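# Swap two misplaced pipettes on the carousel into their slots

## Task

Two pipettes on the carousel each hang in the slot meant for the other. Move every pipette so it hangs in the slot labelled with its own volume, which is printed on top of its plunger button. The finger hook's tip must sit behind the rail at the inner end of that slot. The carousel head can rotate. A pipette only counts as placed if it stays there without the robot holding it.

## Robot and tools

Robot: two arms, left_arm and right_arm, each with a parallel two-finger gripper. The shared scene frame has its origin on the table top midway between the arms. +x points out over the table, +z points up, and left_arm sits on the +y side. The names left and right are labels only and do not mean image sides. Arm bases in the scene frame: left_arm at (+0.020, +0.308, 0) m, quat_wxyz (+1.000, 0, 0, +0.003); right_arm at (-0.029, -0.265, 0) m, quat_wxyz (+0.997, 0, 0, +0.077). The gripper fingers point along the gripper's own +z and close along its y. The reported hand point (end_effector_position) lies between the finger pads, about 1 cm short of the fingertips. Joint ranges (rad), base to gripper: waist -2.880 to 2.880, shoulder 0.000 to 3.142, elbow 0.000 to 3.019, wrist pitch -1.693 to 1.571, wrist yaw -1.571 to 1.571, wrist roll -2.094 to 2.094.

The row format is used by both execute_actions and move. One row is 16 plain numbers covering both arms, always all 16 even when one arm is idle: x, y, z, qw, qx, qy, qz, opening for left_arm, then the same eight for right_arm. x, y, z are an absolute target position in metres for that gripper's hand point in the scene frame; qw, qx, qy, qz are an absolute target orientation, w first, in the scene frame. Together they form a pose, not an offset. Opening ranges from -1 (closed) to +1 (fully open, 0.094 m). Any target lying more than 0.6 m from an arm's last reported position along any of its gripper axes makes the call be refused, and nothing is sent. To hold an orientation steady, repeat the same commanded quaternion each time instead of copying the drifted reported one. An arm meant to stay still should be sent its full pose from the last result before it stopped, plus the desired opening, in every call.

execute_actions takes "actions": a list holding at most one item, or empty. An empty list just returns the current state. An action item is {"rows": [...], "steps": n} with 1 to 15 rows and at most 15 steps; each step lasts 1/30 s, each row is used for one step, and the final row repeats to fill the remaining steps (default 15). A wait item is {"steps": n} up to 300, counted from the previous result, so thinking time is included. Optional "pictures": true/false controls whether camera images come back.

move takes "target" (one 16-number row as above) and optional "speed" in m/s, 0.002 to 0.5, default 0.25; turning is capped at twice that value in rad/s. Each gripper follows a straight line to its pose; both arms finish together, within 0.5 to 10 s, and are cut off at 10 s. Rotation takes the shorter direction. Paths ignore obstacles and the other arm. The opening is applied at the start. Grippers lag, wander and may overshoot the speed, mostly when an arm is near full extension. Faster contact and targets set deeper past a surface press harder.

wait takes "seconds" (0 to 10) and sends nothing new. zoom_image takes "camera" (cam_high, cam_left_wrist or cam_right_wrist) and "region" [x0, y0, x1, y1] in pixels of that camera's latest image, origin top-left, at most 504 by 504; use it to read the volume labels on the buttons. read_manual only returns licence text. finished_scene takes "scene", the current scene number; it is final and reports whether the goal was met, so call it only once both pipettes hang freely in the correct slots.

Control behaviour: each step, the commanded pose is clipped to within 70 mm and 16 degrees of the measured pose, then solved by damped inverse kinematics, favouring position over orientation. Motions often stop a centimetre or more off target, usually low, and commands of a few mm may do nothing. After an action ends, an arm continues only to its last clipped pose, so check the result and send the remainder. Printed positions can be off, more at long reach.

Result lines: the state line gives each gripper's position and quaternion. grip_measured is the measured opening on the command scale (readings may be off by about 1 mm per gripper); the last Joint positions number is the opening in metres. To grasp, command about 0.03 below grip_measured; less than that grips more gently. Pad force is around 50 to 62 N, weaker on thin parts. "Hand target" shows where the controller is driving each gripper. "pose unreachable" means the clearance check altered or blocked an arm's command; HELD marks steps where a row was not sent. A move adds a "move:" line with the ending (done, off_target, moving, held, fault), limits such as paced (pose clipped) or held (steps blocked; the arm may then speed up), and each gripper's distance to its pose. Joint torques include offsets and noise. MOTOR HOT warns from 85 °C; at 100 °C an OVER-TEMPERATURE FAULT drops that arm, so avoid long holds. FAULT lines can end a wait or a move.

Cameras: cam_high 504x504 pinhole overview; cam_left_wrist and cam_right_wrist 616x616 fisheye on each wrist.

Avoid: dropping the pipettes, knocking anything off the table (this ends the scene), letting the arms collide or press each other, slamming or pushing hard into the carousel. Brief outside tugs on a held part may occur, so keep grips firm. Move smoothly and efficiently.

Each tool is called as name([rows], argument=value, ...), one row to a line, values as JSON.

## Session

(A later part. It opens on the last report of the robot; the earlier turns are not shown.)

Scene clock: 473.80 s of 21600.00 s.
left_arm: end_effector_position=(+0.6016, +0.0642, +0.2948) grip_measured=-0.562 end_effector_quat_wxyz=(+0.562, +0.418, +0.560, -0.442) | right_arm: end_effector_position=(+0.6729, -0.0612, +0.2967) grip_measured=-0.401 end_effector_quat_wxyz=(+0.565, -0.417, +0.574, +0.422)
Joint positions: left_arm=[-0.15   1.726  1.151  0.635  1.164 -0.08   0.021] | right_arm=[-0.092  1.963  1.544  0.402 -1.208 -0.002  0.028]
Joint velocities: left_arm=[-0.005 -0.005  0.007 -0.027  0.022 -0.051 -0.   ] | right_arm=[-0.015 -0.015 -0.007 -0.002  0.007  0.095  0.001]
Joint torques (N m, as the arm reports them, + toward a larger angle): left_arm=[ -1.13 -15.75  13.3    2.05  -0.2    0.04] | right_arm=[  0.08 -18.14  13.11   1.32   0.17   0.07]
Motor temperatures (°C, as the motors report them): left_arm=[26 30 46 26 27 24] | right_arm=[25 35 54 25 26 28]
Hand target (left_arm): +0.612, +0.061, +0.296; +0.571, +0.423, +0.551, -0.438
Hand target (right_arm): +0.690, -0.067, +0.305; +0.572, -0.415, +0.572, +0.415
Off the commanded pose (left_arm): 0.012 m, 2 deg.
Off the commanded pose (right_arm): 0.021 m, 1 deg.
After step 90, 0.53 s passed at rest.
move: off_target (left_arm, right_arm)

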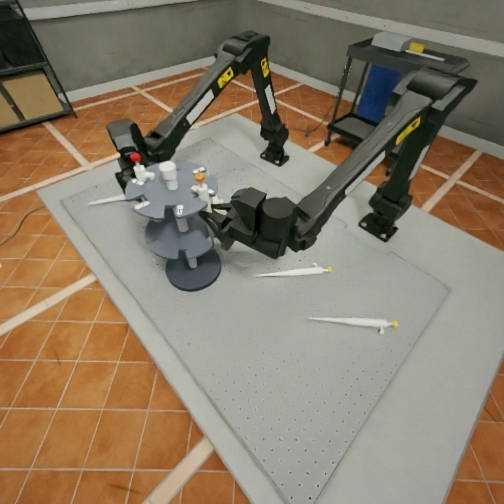

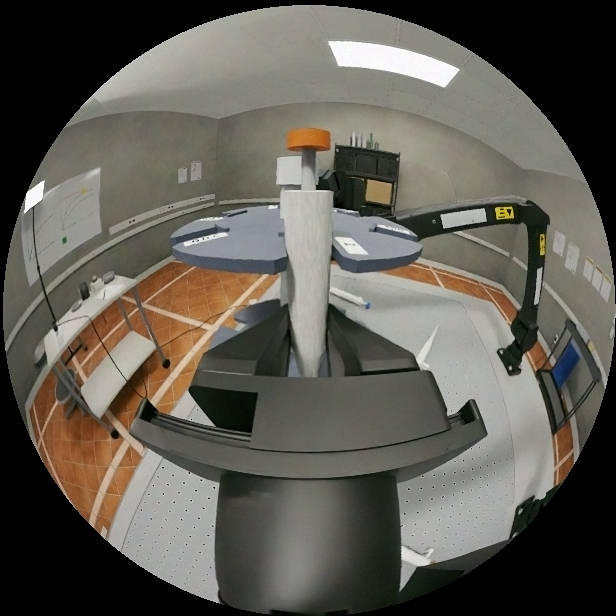

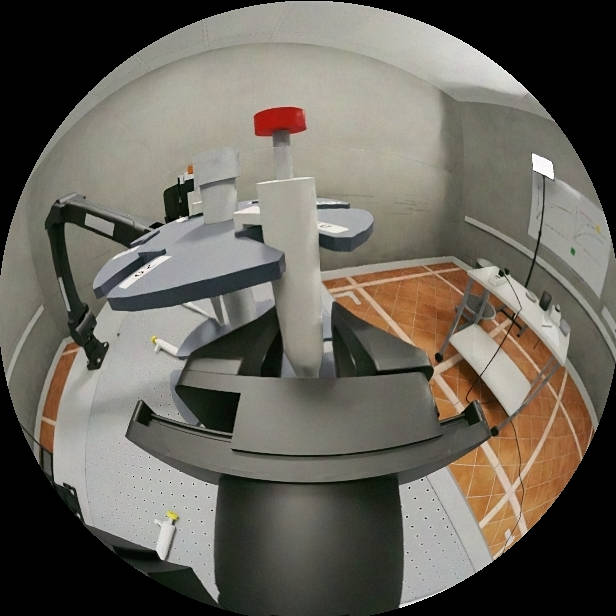

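move(target=[0.610,0.062,0.288, 0.5650,0.4229,0.5570,-0.4379,-0.597, 0.692,-0.066,0.305, 0.5721,-0.4156,0.5721,0.4156,-0.4], speed=0.015)

move(target=[0.606,0.063,0.290, 0.5650,0.4229,0.5570,-0.4379,-0.52, 0.692,-0.066,0.305, 0.5721,-0.4156,0.5721,0.4156,-0.4], speed=0.015)

zoom_image(camera="cam_high", region=[110, 130, 290, 270])

Scene clock: 478.13 s of 21600.00 s.
left_arm: end_effector_position=(+0.6016, +0.0642, +0.2941) grip_measured=-0.562 end_effector_quat_wxyz=(+0.565, +0.422, +0.557, -0.439) | right_arm: end_effector_position=(+0.6729, -0.0612, +0.2967) grip_measured=-0.401 end_effector_quat_wxyz=(+0.565, -0.417, +0.574, +0.422)
Joint positions: left_arm=[-0.15   1.727  1.151  0.635  1.165 -0.067  0.021] | right_arm=[-0.092  1.963  1.544  0.402 -1.208 -0.002  0.028]
Joint velocities: left_arm=[-0.005  0.005 -0.002 -0.007 -0.066 -0.007 -0.001] | right_arm=[-0.005 -0.015  0.002 -0.007 -0.066 -0.037  0.001]
Joint torques (N m, as the arm reports them, + toward a larger angle): left_arm=[ -0.85 -16.23  12.09   1.45  -0.14   0.09] | right_arm=[  0.23 -18.46  13.01   1.17   0.19   0.07]
Motor temperatures (°C, as the motors report them): left_arm=[26 30 46 26 27 24] | right_arm=[25 35 54 25 26 28]
Hand target (left_arm): +0.610, +0.062, +0.288; +0.565, +0.423, +0.557, -0.438
Hand target (right_arm): +0.690, -0.067, +0.305; +0.572, -0.415, +0.572, +0.416
Off the commanded pose (left_arm): 0.011 m, 0 deg.
Off the commanded pose (right_arm): 0.021 m, 1 deg.
move: off_target (left_arm, right_arm)

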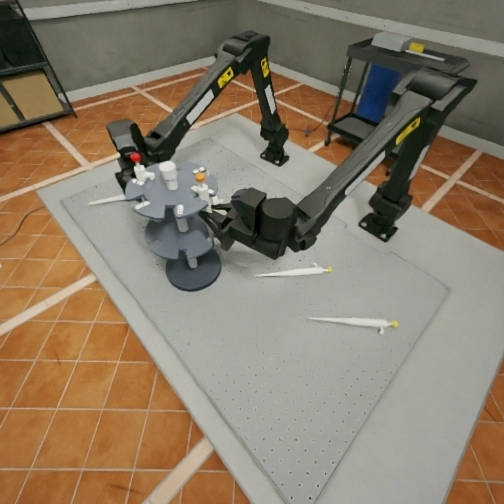

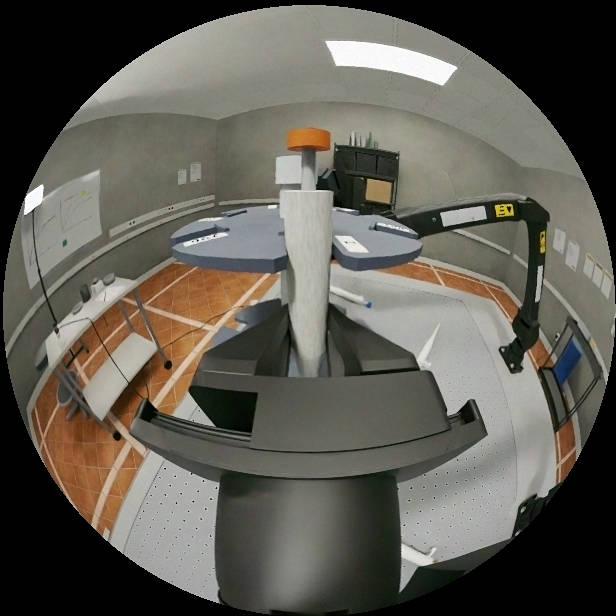

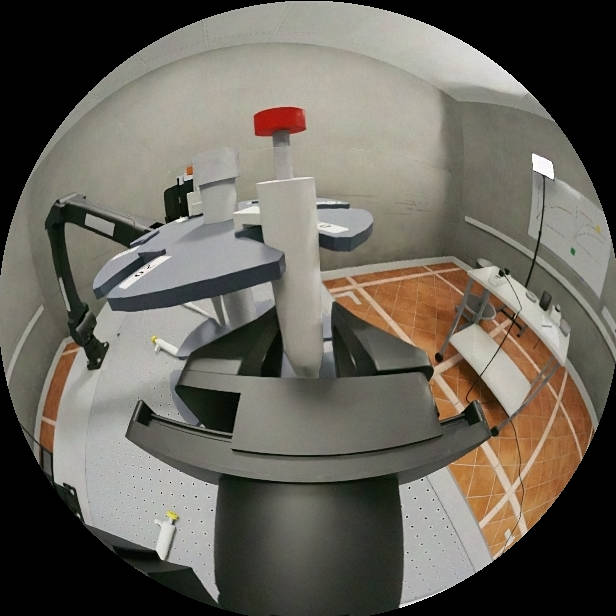

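Scene clock: 479.80 s of 21600.00 s.
left_arm: end_effector_position=(+0.6016, +0.0642, +0.2941) grip_measured=-0.522 end_effector_quat_wxyz=(+0.565, +0.422, +0.557, -0.439) | right_arm: end_effector_position=(+0.6729, -0.0612, +0.2967) grip_measured=-0.401 end_effector_quat_wxyz=(+0.565, -0.417, +0.574, +0.422)
Joint positions: left_arm=[-0.15   1.727  1.151  0.635  1.165 -0.067  0.022] | right_arm=[-0.092  1.963  1.544  0.402 -1.208 -0.002  0.028]
Joint velocities: left_arm=[-0.015 -0.015 -0.002  0.012  0.051 -0.007 -0.   ] | right_arm=[-0.005 -0.015 -0.002 -0.007  0.037 -0.081  0.001]
Joint torques (N m, as the arm reports them, + toward a larger angle): left_arm=[ -0.43 -17.41  11.13   1.33  -0.13   0.09] | right_arm=[  0.1  -17.77  13.03   1.17   0.19   0.06]
Motor temperatures (°C, as the motors report them): left_arm=[26 30 45 26 27 24] | right_arm=[25 35 54 25 26 28]
Hand target (left_arm): +0.606, +0.063, +0.290; +0.565, +0.423, +0.557, -0.438
Hand target (right_arm): +0.690, -0.067, +0.305; +0.573, -0.415, +0.572, +0.415
Off the commanded pose (left_arm): 0.006 m, 0 deg.
Off the commanded pose (right_arm): 0.021 m, 1 deg.
move: off_target (right_arm)

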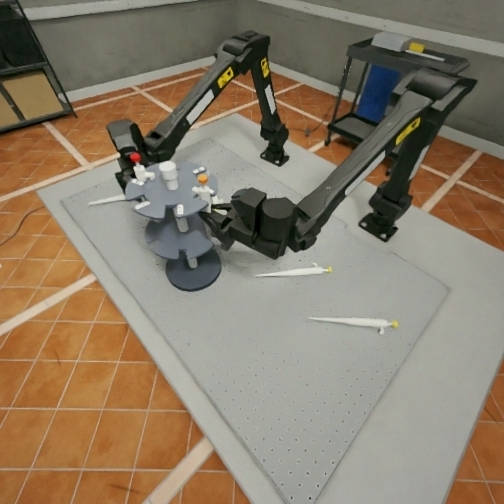

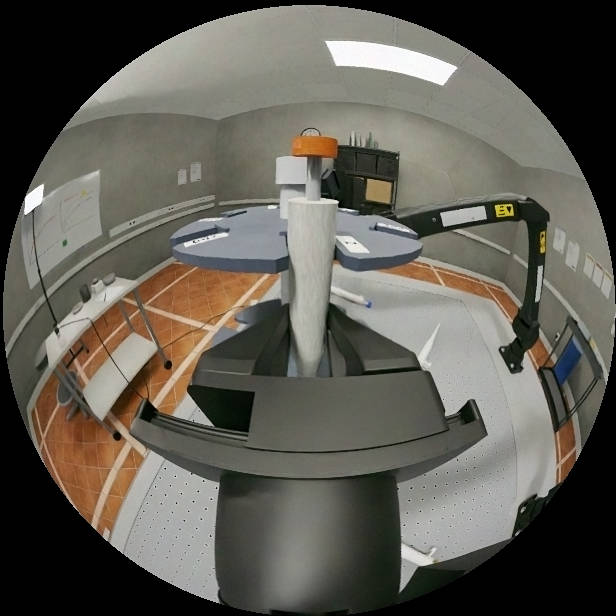

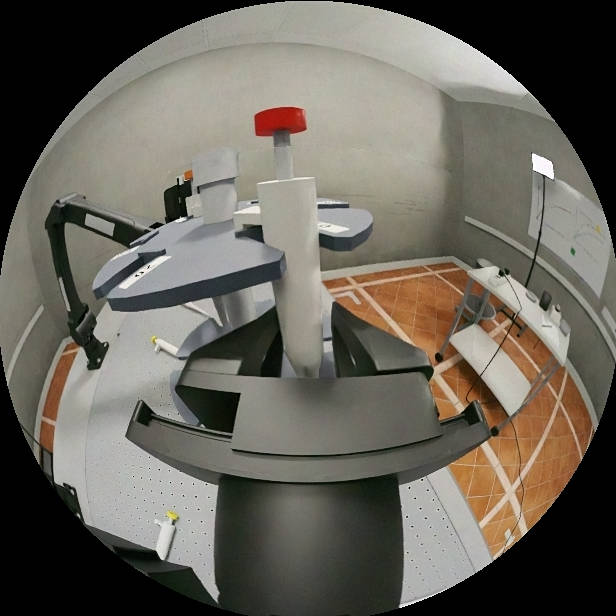

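Region (110, 130, 290, 270) of cam_high's 504x504 image, scaled by 2.800, with more detail than that image has.

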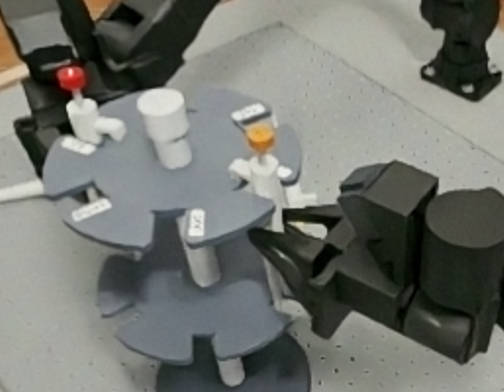

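move(target=[0.582,0.135,0.295, 0.5650,0.4229,0.5570,-0.4379,-0.3, 0.655,-0.135,0.300, 0.5721,-0.4156,0.5721,0.4156,-0.3], speed=0.05)

move(target=[0.45,0.35,0.20, 0.4226,0.0,0.9063,0.0,-0.2, 0.42,-0.27,0.20, 0.33,-0.25,0.90,0.10,-0.2], speed=0.2)

move(target=[0.418,0.4445,0.11, 0.1769,-0.9146,0.3621,-0.0253,-0.2, 0.368,-0.271,0.11, -0.0526,-0.5007,0.8468,0.1708,-0.2], speed=0.2)

Scene clock: 508.23 s of 21600.00 s.
left_arm: end_effector_position=(+0.5883, +0.1320, +0.2931) grip_measured=-0.302 end_effector_quat_wxyz=(+0.562, +0.423, +0.559, -0.439) | right_arm: end_effector_position=(+0.6605, -0.1274, +0.2785) grip_measured=-0.301 end_effector_quat_wxyz=(+0.555, -0.406, +0.585, +0.429)
Joint positions: left_arm=[-0.025  1.685  1.094  0.65   1.293 -0.073  0.033] | right_arm=[-0.194  1.946  1.477  0.414 -1.304 -0.002  0.033]
Joint velocities: left_arm=[-0.015  0.005  0.012 -0.012  0.037  0.022 -0.   ] | right_arm=[ 0.005  0.005 -0.007 -0.022  0.037  0.022 -0.002]
Joint torques (N m, as the arm reports them, + toward a larger angle): left_arm=[  0.54 -19.32   8.37   2.     0.02  -0.05] | right_arm=[  0.02 -23.2    7.38   3.38  -0.24  -0.04]
Motor temperatures (°C, as the motors report them): left_arm=[26 30 43 26 27 24] | right_arm=[25 36 55 25 26 28]
Hand target (left_arm): +0.583, +0.135, +0.295; +0.565, +0.423, +0.557, -0.437
Hand target (right_arm): +0.655, -0.134, +0.299; +0.572, -0.416, +0.572, +0.415
Off the commanded pose (left_arm): 0.007 m, 1 deg.
Off the commanded pose (right_arm): 0.023 m, 3 deg.
After step 90, 23.53 s passed at rest.
move: off_target (right_arm)

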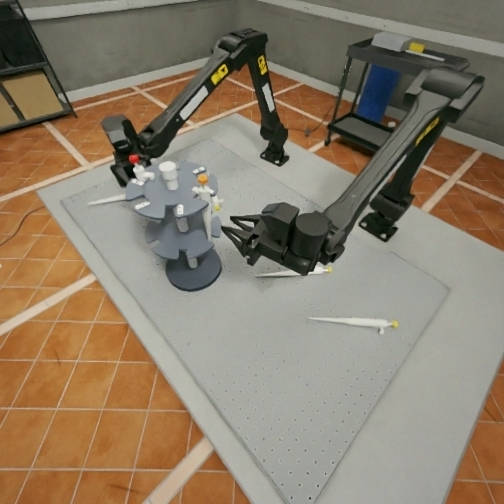

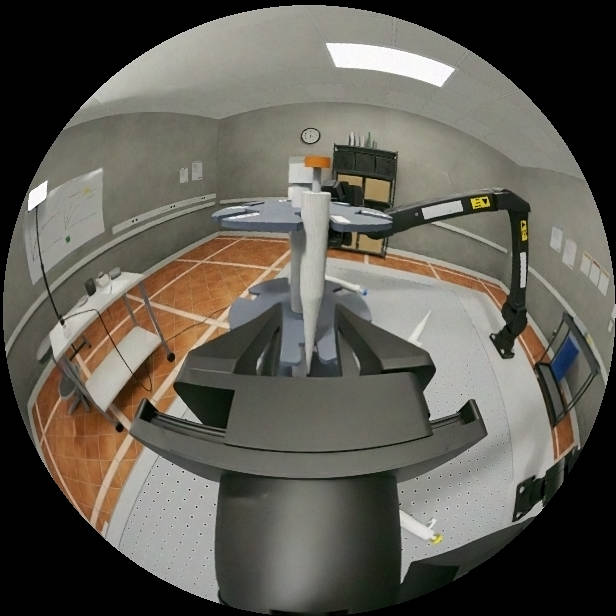

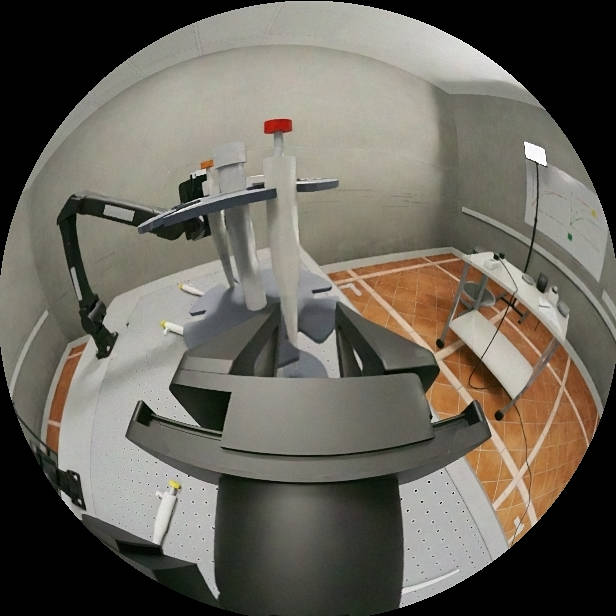

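Scene clock: 512.27 s of 21600.00 s.
left_arm: end_effector_position=(+0.4610, +0.3501, +0.2084) grip_measured=-0.202 end_effector_quat_wxyz=(+0.432, +0.014, +0.902, +0.005) | right_arm: end_effector_position=(+0.4258, -0.2608, +0.1944) grip_measured=-0.201 end_effector_quat_wxyz=(+0.331, -0.255, +0.902, +0.107)
Joint positions: left_arm=[ 0.133  1.052  0.704 -0.334  0.113  0.118  0.037] | right_arm=[-0.311  1.246  0.916 -0.676 -0.459 -0.573  0.038]
Joint velocities: left_arm=[-0.005 -0.005  0.002 -0.012  0.007 -0.066 -0.001] | right_arm=[-0.005 -0.005 -0.007  0.002 -0.007 -0.037 -0.   ]
Joint torques (N m, as the arm reports them, + toward a larger angle): left_arm=[ 0.15 -8.06  9.71  0.9  -0.08 -0.02] | right_arm=[  0.05 -11.14   7.69   0.95  -0.19  -0.03]
Motor temperatures (°C, as the motors report them): left_arm=[26 30 43 26 27 24] | right_arm=[25 36 54 25 26 28]
Hand target (left_arm): +0.452, +0.353, +0.200; +0.421, +0.004, +0.907, +0.004
Hand target (right_arm): +0.419, -0.267, +0.197; +0.330, -0.251, +0.904, +0.103
Off the commanded pose (left_arm): 0.014 m, 2 deg.
Off the commanded pose (right_arm): 0.012 m, 1 deg.
move: off_target (left_arm, right_arm)

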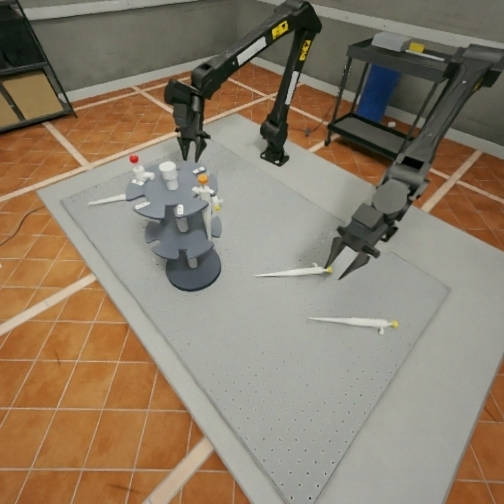

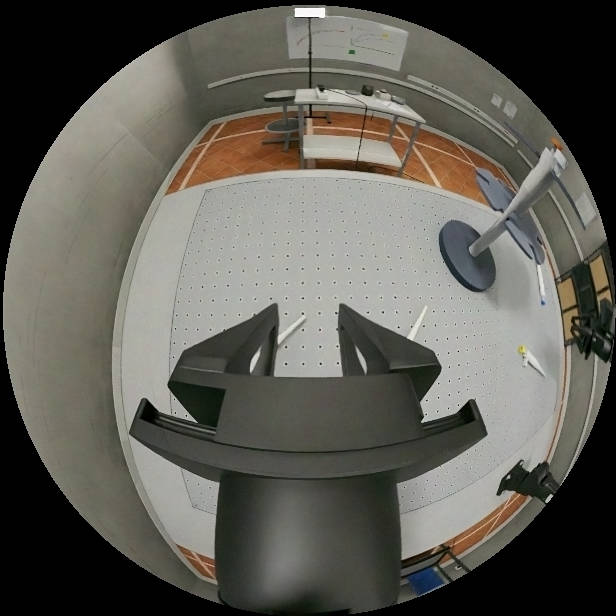

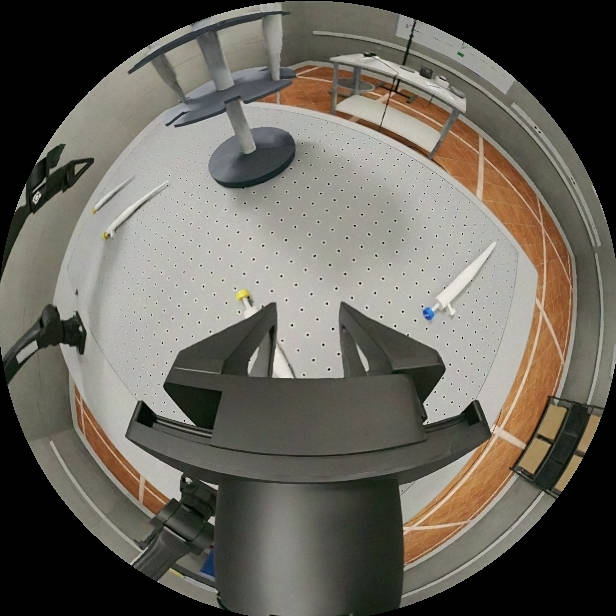

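Scene clock: 518.50 s of 21600.00 s.
left_arm: end_effector_position=(+0.4011, +0.4389, +0.0975) grip_measured=-0.202 end_effector_quat_wxyz=(-0.172, +0.906, -0.386, +0.019) | right_arm: end_effector_position=(+0.3524, -0.2738, +0.1041) grip_measured=-0.201 end_effector_quat_wxyz=(-0.054, -0.486, +0.854, +0.179)
Joint positions: left_arm=[ 0.218  1.359  0.856 -0.829 -0.254 -2.08   0.038] | right_arm=[-0.274  1.628  1.166 -1.416 -0.221 -1.189  0.038]
Joint velocities: left_arm=[-0.005 -0.005 -0.002 -0.007 -0.007 -0.095  0.   ] | right_arm=[-0.005  0.005  0.007 -0.007 -0.051  0.051 -0.001]
Joint torques (N m, as the arm reports them, + toward a larger angle): left_arm=[ 0.36 -9.18 14.69 -0.2  -0.17 -0.03] | right_arm=[  1.7  -11.48  10.41  -0.78  -0.09  -0.16]
Motor temperatures (°C, as the motors report them): left_arm=[26 30 44 26 27 24] | right_arm=[25 35 54 25 26 28]
Hand target (left_arm): +0.418, +0.445, +0.110; -0.176, +0.909, -0.376, +0.028
Hand target (right_arm): +0.368, -0.271, +0.111; -0.051, -0.499, +0.848, +0.174
Off the commanded pose (left_arm): 0.022 m, 3 deg.
Off the commanded pose (right_arm): 0.017 m, 2 deg.
joint sent to its limit (left arm) — the command would take joint 6 (wrist roll) past its lower limit, so that joint was sent only as far as its limit.
move: off_target (left_arm, right_arm)

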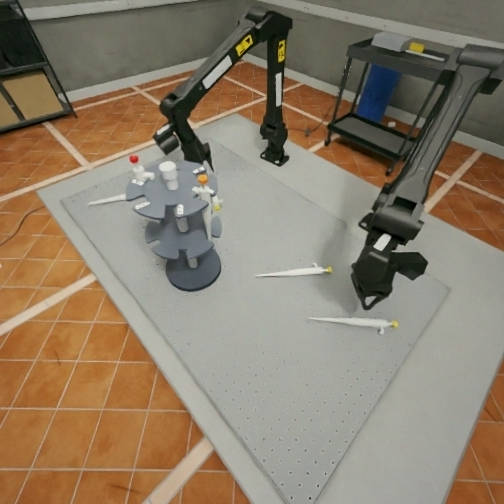

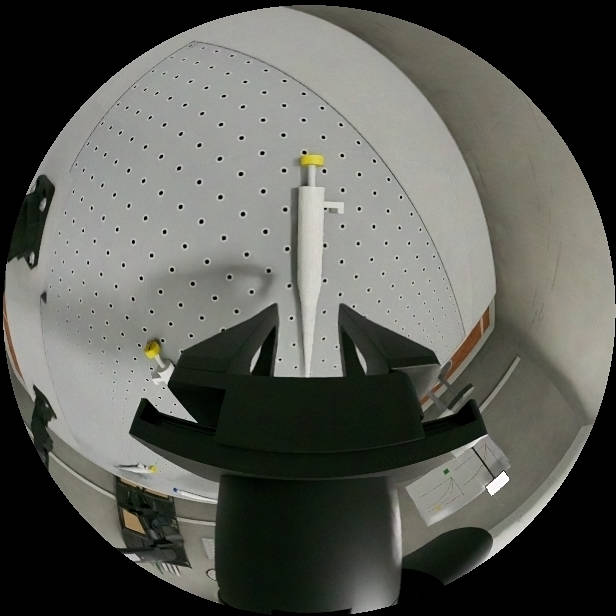

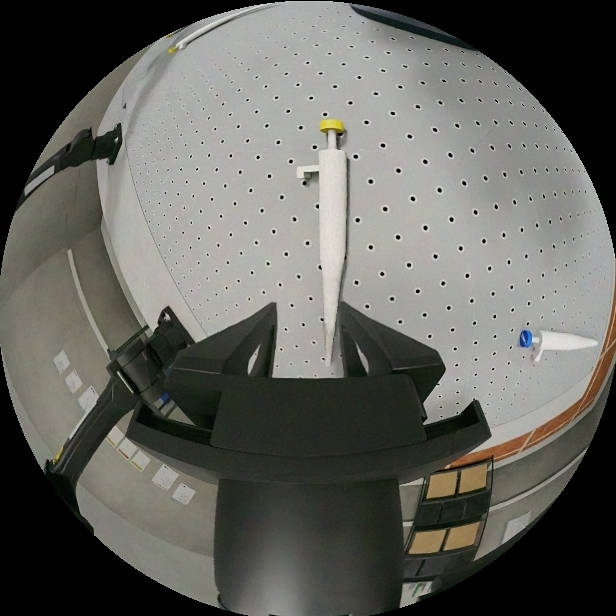

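execute_actions(actions=[])

Scene clock: 529.13 s of 21600.00 s.
left_arm: end_effector_position=(+0.4011, +0.4389, +0.0975) grip_measured=-0.202 end_effector_quat_wxyz=(-0.172, +0.907, -0.385, +0.019) | right_arm: end_effector_position=(+0.3524, -0.2738, +0.1041) grip_measured=-0.201 end_effector_quat_wxyz=(-0.054, -0.486, +0.854, +0.179)
Joint positions: left_arm=[ 0.218  1.359  0.856 -0.829 -0.254 -2.083  0.038] | right_arm=[-0.274  1.628  1.166 -1.416 -0.221 -1.19   0.038]
Joint velocities: left_arm=[-0.005 -0.015 -0.002  0.002 -0.007  0.022 -0.   ] | right_arm=[-0.005 -0.005  0.007 -0.022  0.022  0.081  0.003]
Joint torques (N m, as the arm reports them, + toward a larger angle): left_arm=[-0.32 -9.03 14.72 -0.09 -0.16 -0.01] | right_arm=[  1.84 -11.04  10.41  -0.95  -0.1   -0.16]
Motor temperatures (°C, as the motors report them): left_arm=[26 29 45 26 27 24] | right_arm=[25 34 53 25 26 28]
Hand target (left_arm): +0.418, +0.445, +0.111; -0.176, +0.909, -0.376, +0.028
Hand target (right_arm): +0.368, -0.271, +0.111; -0.051, -0.499, +0.848, +0.174
Off the commanded pose (left_arm): 0.022 m, 3 deg.
Off the commanded pose (right_arm): 0.017 m, 2 deg.
Steps of this call (steps 1 to 90: nothing new was sent; then 7.63 s passed at rest). Readings (end_effector_position):
1: left_arm (+0.4011, +0.4389, +0.0975) | right_arm (+0.3524, -0.2738, +0.1041)
2: left_arm (+0.4011, +0.4389, +0.0975) | right_arm (+0.3524, -0.2738, +0.1041)
4: left_arm (+0.4011, +0.4389, +0.0975) | right_arm (+0.3524, -0.2738, +0.1041)
8: left_arm (+0.4011, +0.4389, +0.0975) | right_arm (+0.3524, -0.2738, +0.1041)
90: the state above

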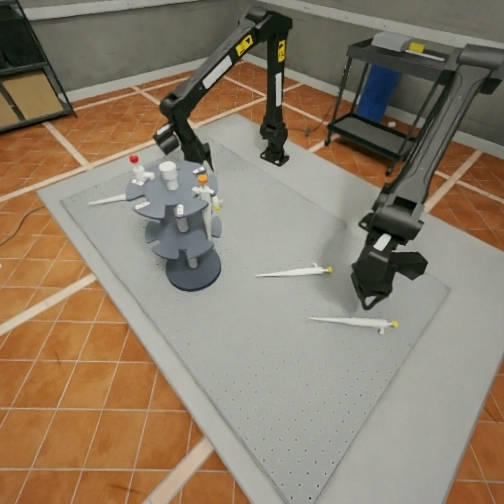

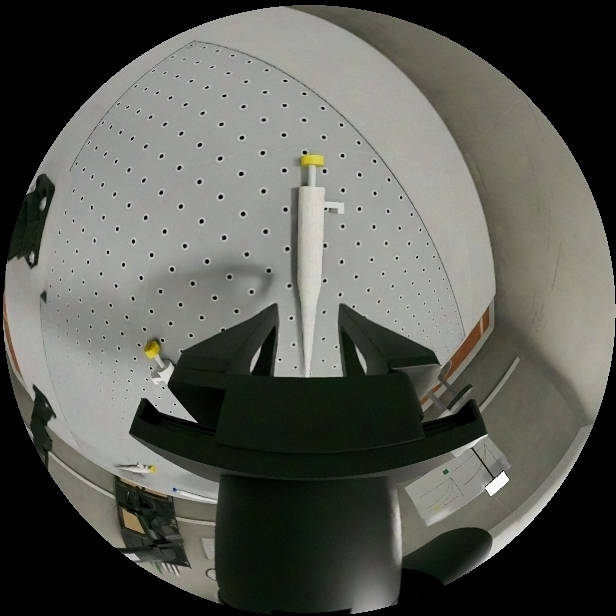

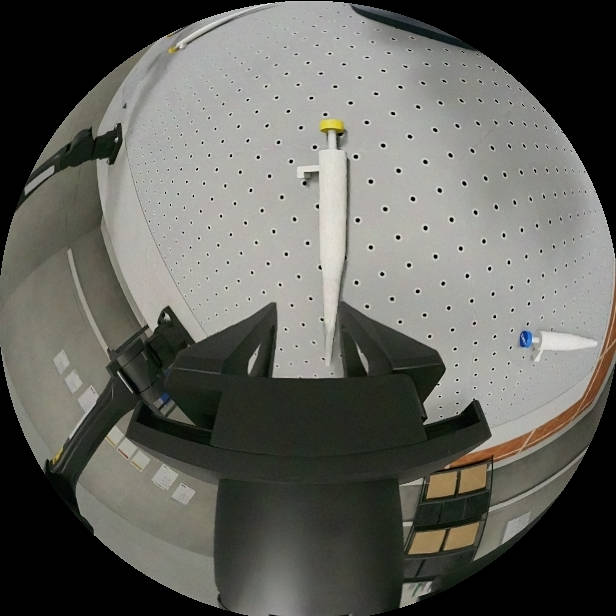

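move(target=[0.4255,0.4575,0.07,0.1769,-0.9146,0.3621,-0.0253,-0.2,0.365,-0.265,0.07,-0.0526,-0.5007,0.8468,0.1708,-0.2], speed=0.05)

Scene clock: 540.00 s of 21600.00 s.
left_arm: end_effector_position=(+0.4134, +0.4511, +0.0679) grip_measured=-0.202 end_effector_quat_wxyz=(-0.171, +0.911, -0.375, +0.016) | right_arm: end_effector_position=(+0.3655, -0.2701, +0.0807) grip_measured=-0.201 end_effector_quat_wxyz=(-0.046, -0.495, +0.851, +0.169)
Joint positions: left_arm=[ 0.24   1.448  0.856 -0.743 -0.254 -2.083  0.038] | right_arm=[-0.259  1.671  1.158 -1.338 -0.217 -1.19   0.038]
Joint velocities: left_arm=[-0.015  0.015  0.002 -0.002 -0.037 -0.022 -0.   ] | right_arm=[-0.005 -0.024 -0.002  0.007 -0.037 -0.081  0.001]
Joint torques (N m, as the arm reports them, + toward a larger angle): left_arm=[ -0.11 -10.81  11.43   1.06  -0.18   0.01] | right_arm=[  1.64 -11.48   5.87   0.87  -0.13   0.  ]
Motor temperatures (°C, as the motors report them): left_arm=[26 29 46 26 27 24] | right_arm=[25 34 52 25 26 28]
Hand target (left_arm): +0.425, +0.457, +0.070; -0.176, +0.914, -0.366, +0.026
Hand target (right_arm): +0.365, -0.265, +0.070; -0.053, -0.501, +0.847, +0.171
Off the commanded pose (left_arm): 0.014 m, 2 deg.
Off the commanded pose (right_arm): 0.012 m, 1 deg.
joint sent to its limit (left arm) — the command would take joint 6 (wrist roll) past its lower limit, so that joint was sent only as far as its limit.
After step 90, 6.70 s passed at rest.
move: off_target (left_arm, right_arm)

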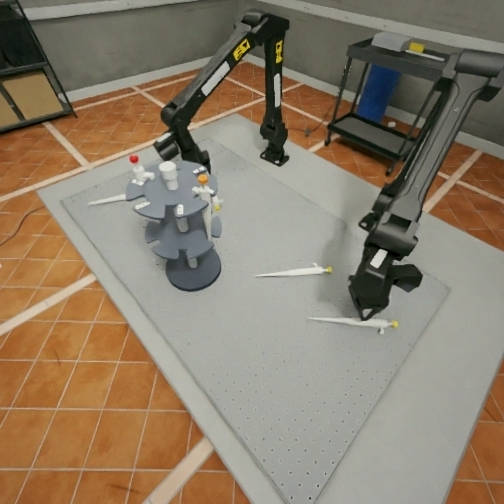

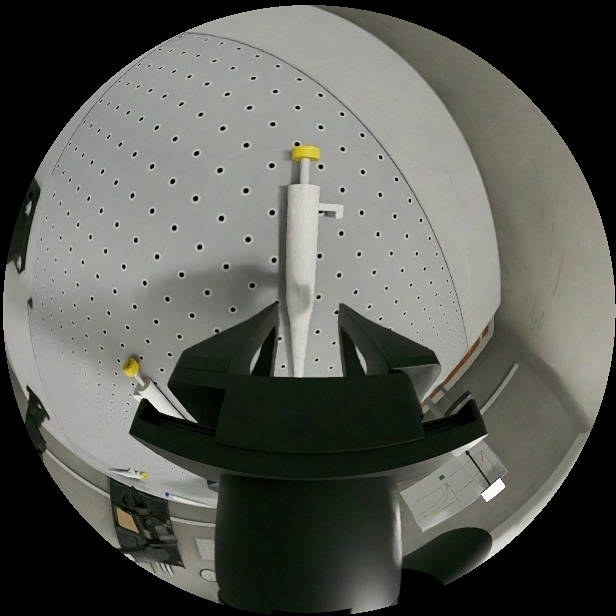

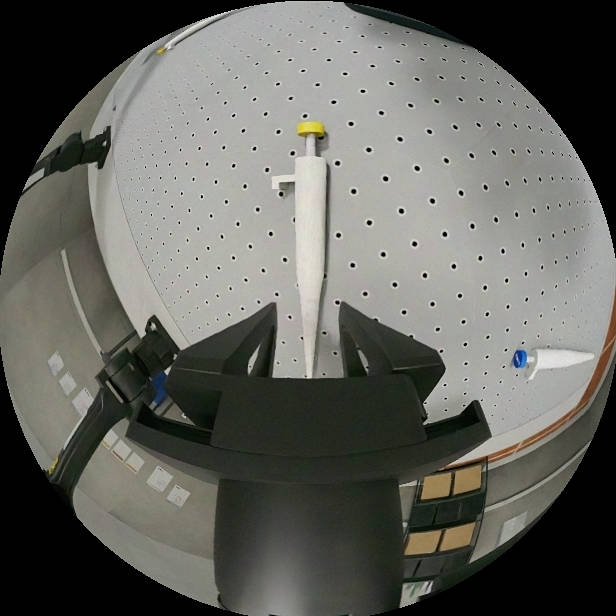

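move(target=[0.4255,0.464,0.042,0.1769,-0.9146,0.3621,-0.0253,-0.2,0.354,-0.25,0.042,-0.0526,-0.5007,0.8468,0.1708,-0.2], speed=0.03)

Scene clock: 551.33 s of 21600.00 s.
left_arm: end_effector_position=(+0.4271, +0.4607, +0.0524) grip_measured=-0.202 end_effector_quat_wxyz=(-0.181, +0.912, -0.366, +0.029) | right_arm: end_effector_position=(+0.3557, -0.2565, +0.0527) grip_measured=-0.201 end_effector_quat_wxyz=(-0.046, -0.501, +0.848, +0.166)
Joint positions: left_arm=[ 0.254  1.499  0.856 -0.658 -0.254 -2.083  0.038] | right_arm=[-0.227  1.682  1.089 -1.248 -0.219 -1.171  0.038]
Joint velocities: left_arm=[-0.005 -0.005 -0.002  0.002 -0.066 -0.007 -0.   ] | right_arm=[-0.005 -0.015 -0.007 -0.007 -0.081  0.037  0.   ]
Joint torques (N m, as the arm reports them, + toward a larger angle): left_arm=[ -0.25 -10.59   8.18   1.2   -0.17   0.06] | right_arm=[  1.8  -11.14   5.72   0.87  -0.38   0.09]
Motor temperatures (°C, as the motors report them): left_arm=[26 29 44 26 27 24] | right_arm=[25 34 50 25 26 28]
Hand target (left_arm): +0.425, +0.464, +0.042; -0.177, +0.915, -0.362, +0.025
Hand target (right_arm): +0.354, -0.250, +0.042; -0.053, -0.501, +0.847, +0.171
Off the commanded pose (left_arm): 0.011 m, 1 deg.
Off the commanded pose (right_arm): 0.013 m, 1 deg.
After step 90, 6.53 s passed at rest.
move: off_target (left_arm, right_arm)

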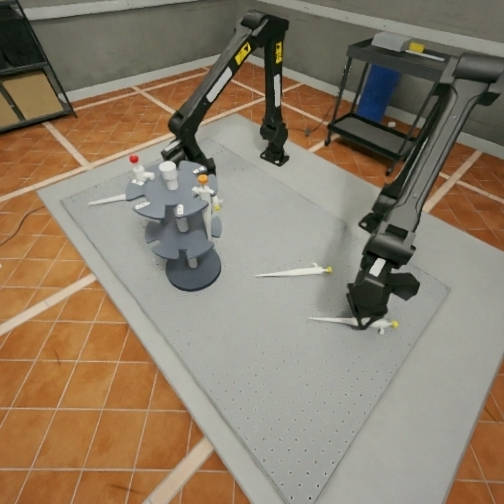

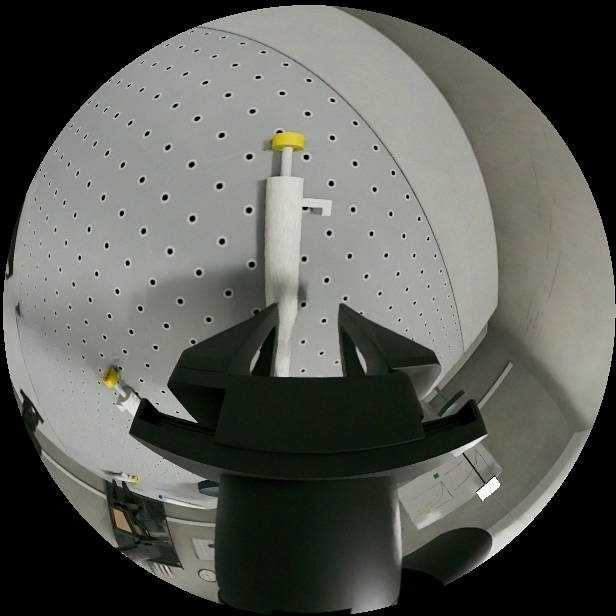

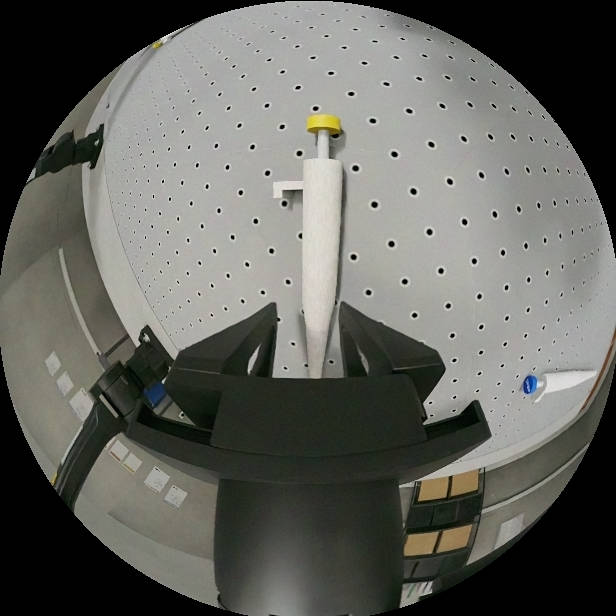

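move(target=[0.405,0.456,0.042,0.1769,-0.9146,0.3621,-0.0253,0.0,0.35,-0.248,0.028,-0.0526,-0.5007,0.8468,0.1708,0.0], speed=0.03)

Scene clock: 558.03 s of 21600.00 s.
left_arm: end_effector_position=(+0.4072, +0.4554, +0.0418) grip_measured=-0.002 end_effector_quat_wxyz=(-0.173, +0.913, -0.368, +0.018) | right_arm: end_effector_position=(+0.3518, -0.2545, +0.0387) grip_measured=-0.002 end_effector_quat_wxyz=(-0.046, -0.501, +0.848, +0.166)
Joint positions: left_arm=[ 0.254  1.481  0.806 -0.652 -0.254 -2.083  0.047] | right_arm=[-0.223  1.695  1.062 -1.207 -0.22  -1.167  0.047]
Joint velocities: left_arm=[-0.005 -0.015 -0.007  0.012 -0.022 -0.037 -0.   ] | right_arm=[ 0.005 -0.034 -0.007 -0.012  0.007  0.007 -0.001]
Joint torques (N m, as the arm reports them, + toward a larger angle): left_arm=[ -0.44 -13.11   7.33   1.13  -0.19  -0.01] | right_arm=[  1.74 -11.03   5.61   0.85  -0.4    0.15]
Motor temperatures (°C, as the motors report them): left_arm=[26 29 43 26 27 24] | right_arm=[25 33 49 25 26 28]
Hand target (left_arm): +0.405, +0.456, +0.042; -0.177, +0.915, -0.362, +0.025
Hand target (right_arm): +0.350, -0.248, +0.028; -0.053, -0.501, +0.847, +0.171
Off the commanded pose (left_arm): 0.002 m, 1 deg.
Off the commanded pose (right_arm): 0.013 m, 1 deg.
After step 90, 2.50 s passed at rest.
move: off_target (right_arm)

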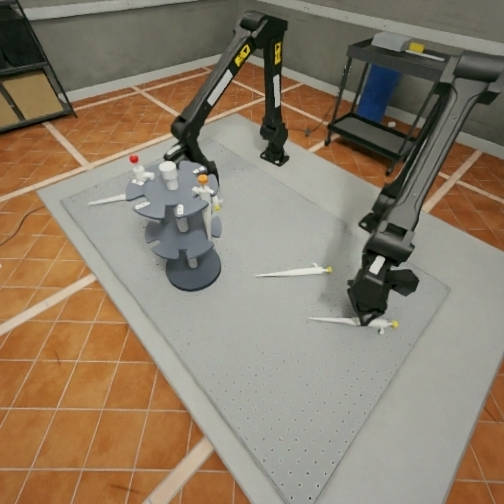

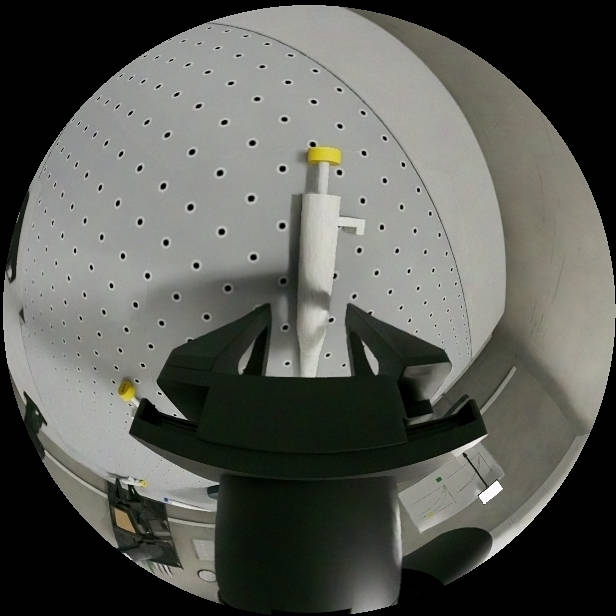

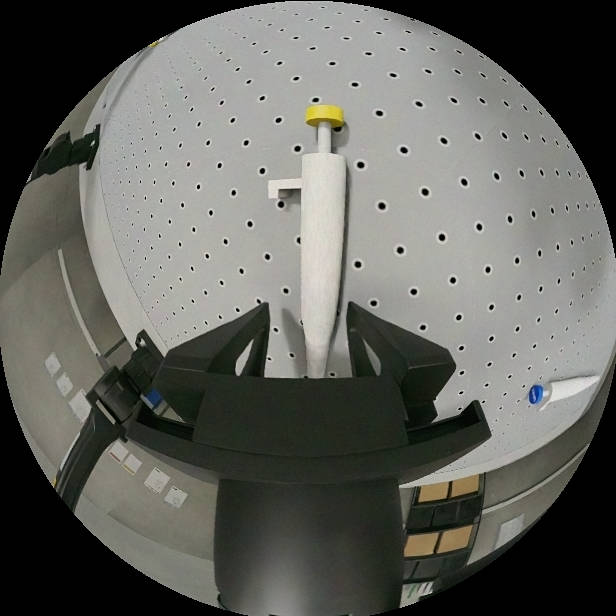

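move(target=[0.403,0.458,0.026,0.1769,-0.9146,0.3621,-0.0253,0.0,0.349,-0.247,0.017,-0.0526,-0.5007,0.8468,0.1708,0.0], speed=0.02)

Scene clock: 561.63 s of 21600.00 s.
left_arm: end_effector_position=(+0.4087, +0.4561, +0.0371) grip_measured=-0.002 end_effector_quat_wxyz=(-0.182, +0.912, -0.365, +0.030) | right_arm: end_effector_position=(+0.3545, -0.2544, +0.0378) grip_measured=-0.002 end_effector_quat_wxyz=(-0.041, -0.500, +0.849, +0.164)
Joint positions: left_arm=[ 0.255  1.481  0.784 -0.6   -0.254 -2.083  0.047] | right_arm=[-0.223  1.695  1.061 -1.194 -0.222 -1.162  0.047]
Joint velocities: left_arm=[-0.005 -0.024 -0.002  0.027  0.007  0.037 -0.002] | right_arm=[-0.005  0.005 -0.007 -0.012 -0.022  0.022  0.001]
Joint torques (N m, as the arm reports them, + toward a larger angle): left_arm=[ -0.13 -10.56   7.3    1.32  -0.14   0.05] | right_arm=[ 1.88 -9.53  4.37  1.69 -0.33  0.09]
Motor temperatures (°C, as the motors report them): left_arm=[26 29 43 26 27 24] | right_arm=[25 33 48 25 26 28]
Hand target (left_arm): +0.403, +0.458, +0.026; -0.177, +0.915, -0.362, +0.025
Hand target (right_arm): +0.348, -0.247, +0.018; -0.053, -0.501, +0.847, +0.171
Off the commanded pose (left_arm): 0.013 m, 1 deg.
Off the commanded pose (right_arm): 0.023 m, 2 deg.
move: off_target (left_arm, right_arm)

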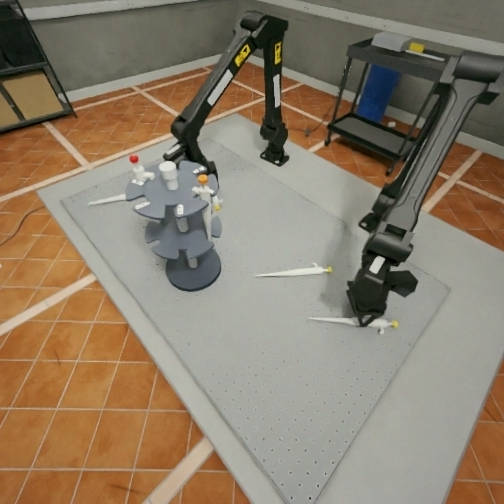

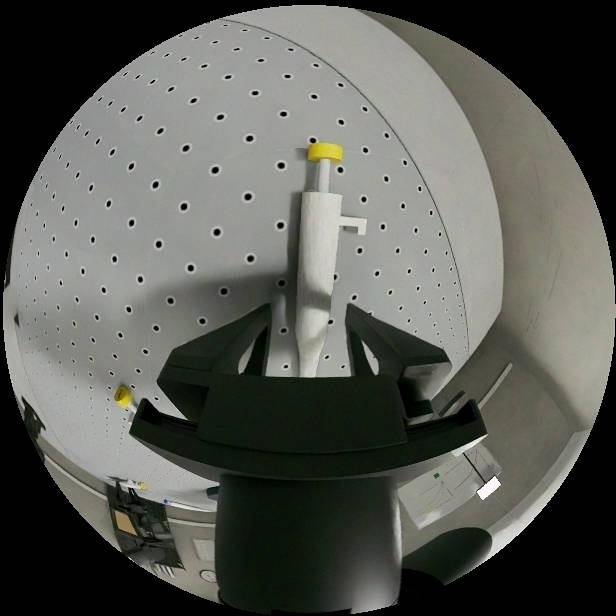

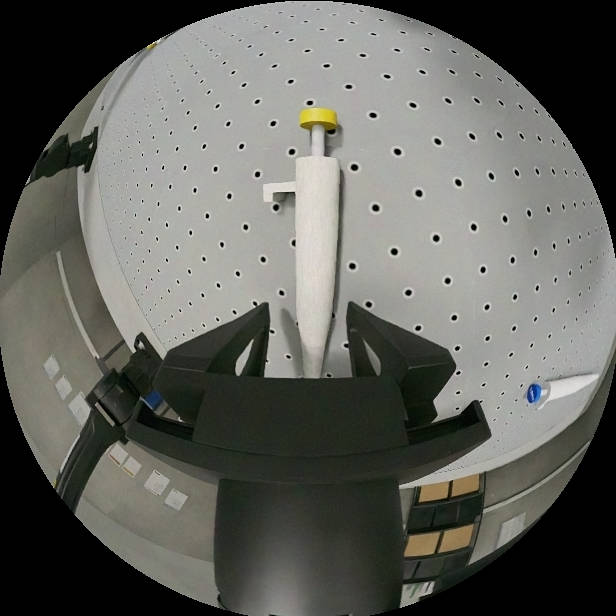

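move(target=[0.403,0.458,0.02,0.1769,-0.9146,0.3621,-0.0253,-0.3,0.349,-0.247,0.019,-0.0526,-0.5007,0.8468,0.1708,-0.3], speed=0.02)

Scene clock: 565.73 s of 21600.00 s.
left_arm: end_effector_position=(+0.4088, +0.4561, +0.0326) grip_measured=-0.298 end_effector_quat_wxyz=(-0.183, +0.912, -0.365, +0.032) | right_arm: end_effector_position=(+0.3535, -0.2542, +0.0359) grip_measured=-0.299 end_effector_quat_wxyz=(-0.041, -0.500, +0.849, +0.164)
Joint positions: left_arm=[ 0.255  1.489  0.777 -0.581 -0.253 -2.083  0.033] | right_arm=[-0.223  1.696  1.056 -1.189 -0.222 -1.162  0.033]
Joint velocities: left_arm=[-0.005 -0.015 -0.002  0.002  0.081  0.066  0.001] | right_arm=[-0.005  0.005 -0.002 -0.012 -0.037  0.007  0.   ]
Joint torques (N m, as the arm reports them, + toward a larger angle): left_arm=[ -0.17 -10.09   7.05   1.12  -0.19   0.07] | right_arm=[  1.78 -10.03   4.89   1.1   -0.34   0.08]
Motor temperatures (°C, as the motors report them): left_arm=[26 29 42 26 27 24] | right_arm=[25 33 48 25 26 28]
Hand target (left_arm): +0.403, +0.458, +0.020; -0.177, +0.915, -0.362, +0.025
Hand target (right_arm): +0.349, -0.247, +0.020; -0.053, -0.501, +0.847, +0.171
Off the commanded pose (left_arm): 0.014 m, 1 deg.
Off the commanded pose (right_arm): 0.019 m, 2 deg.
move: off_target (left_arm, right_arm)

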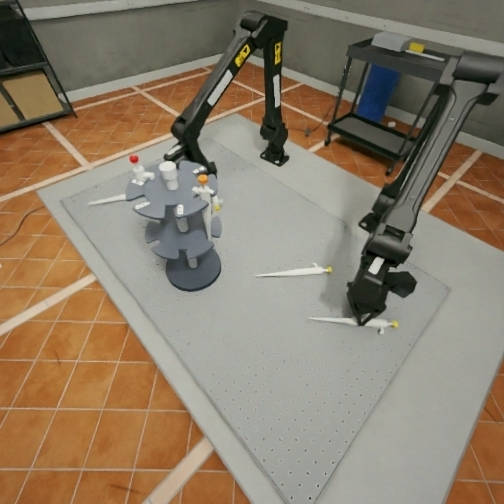

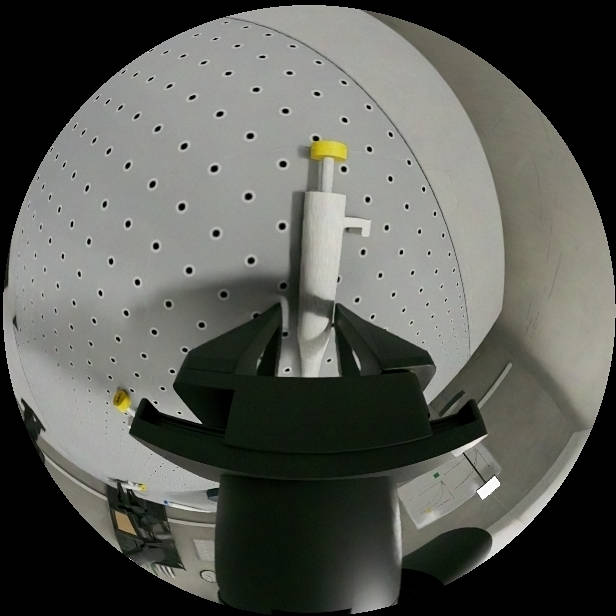

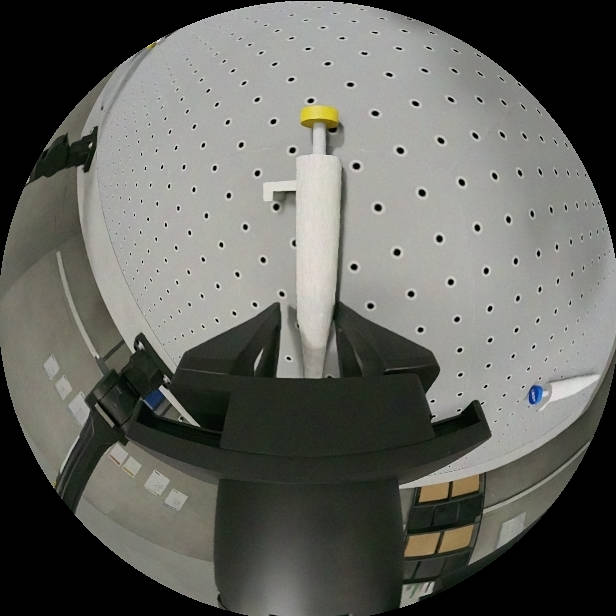

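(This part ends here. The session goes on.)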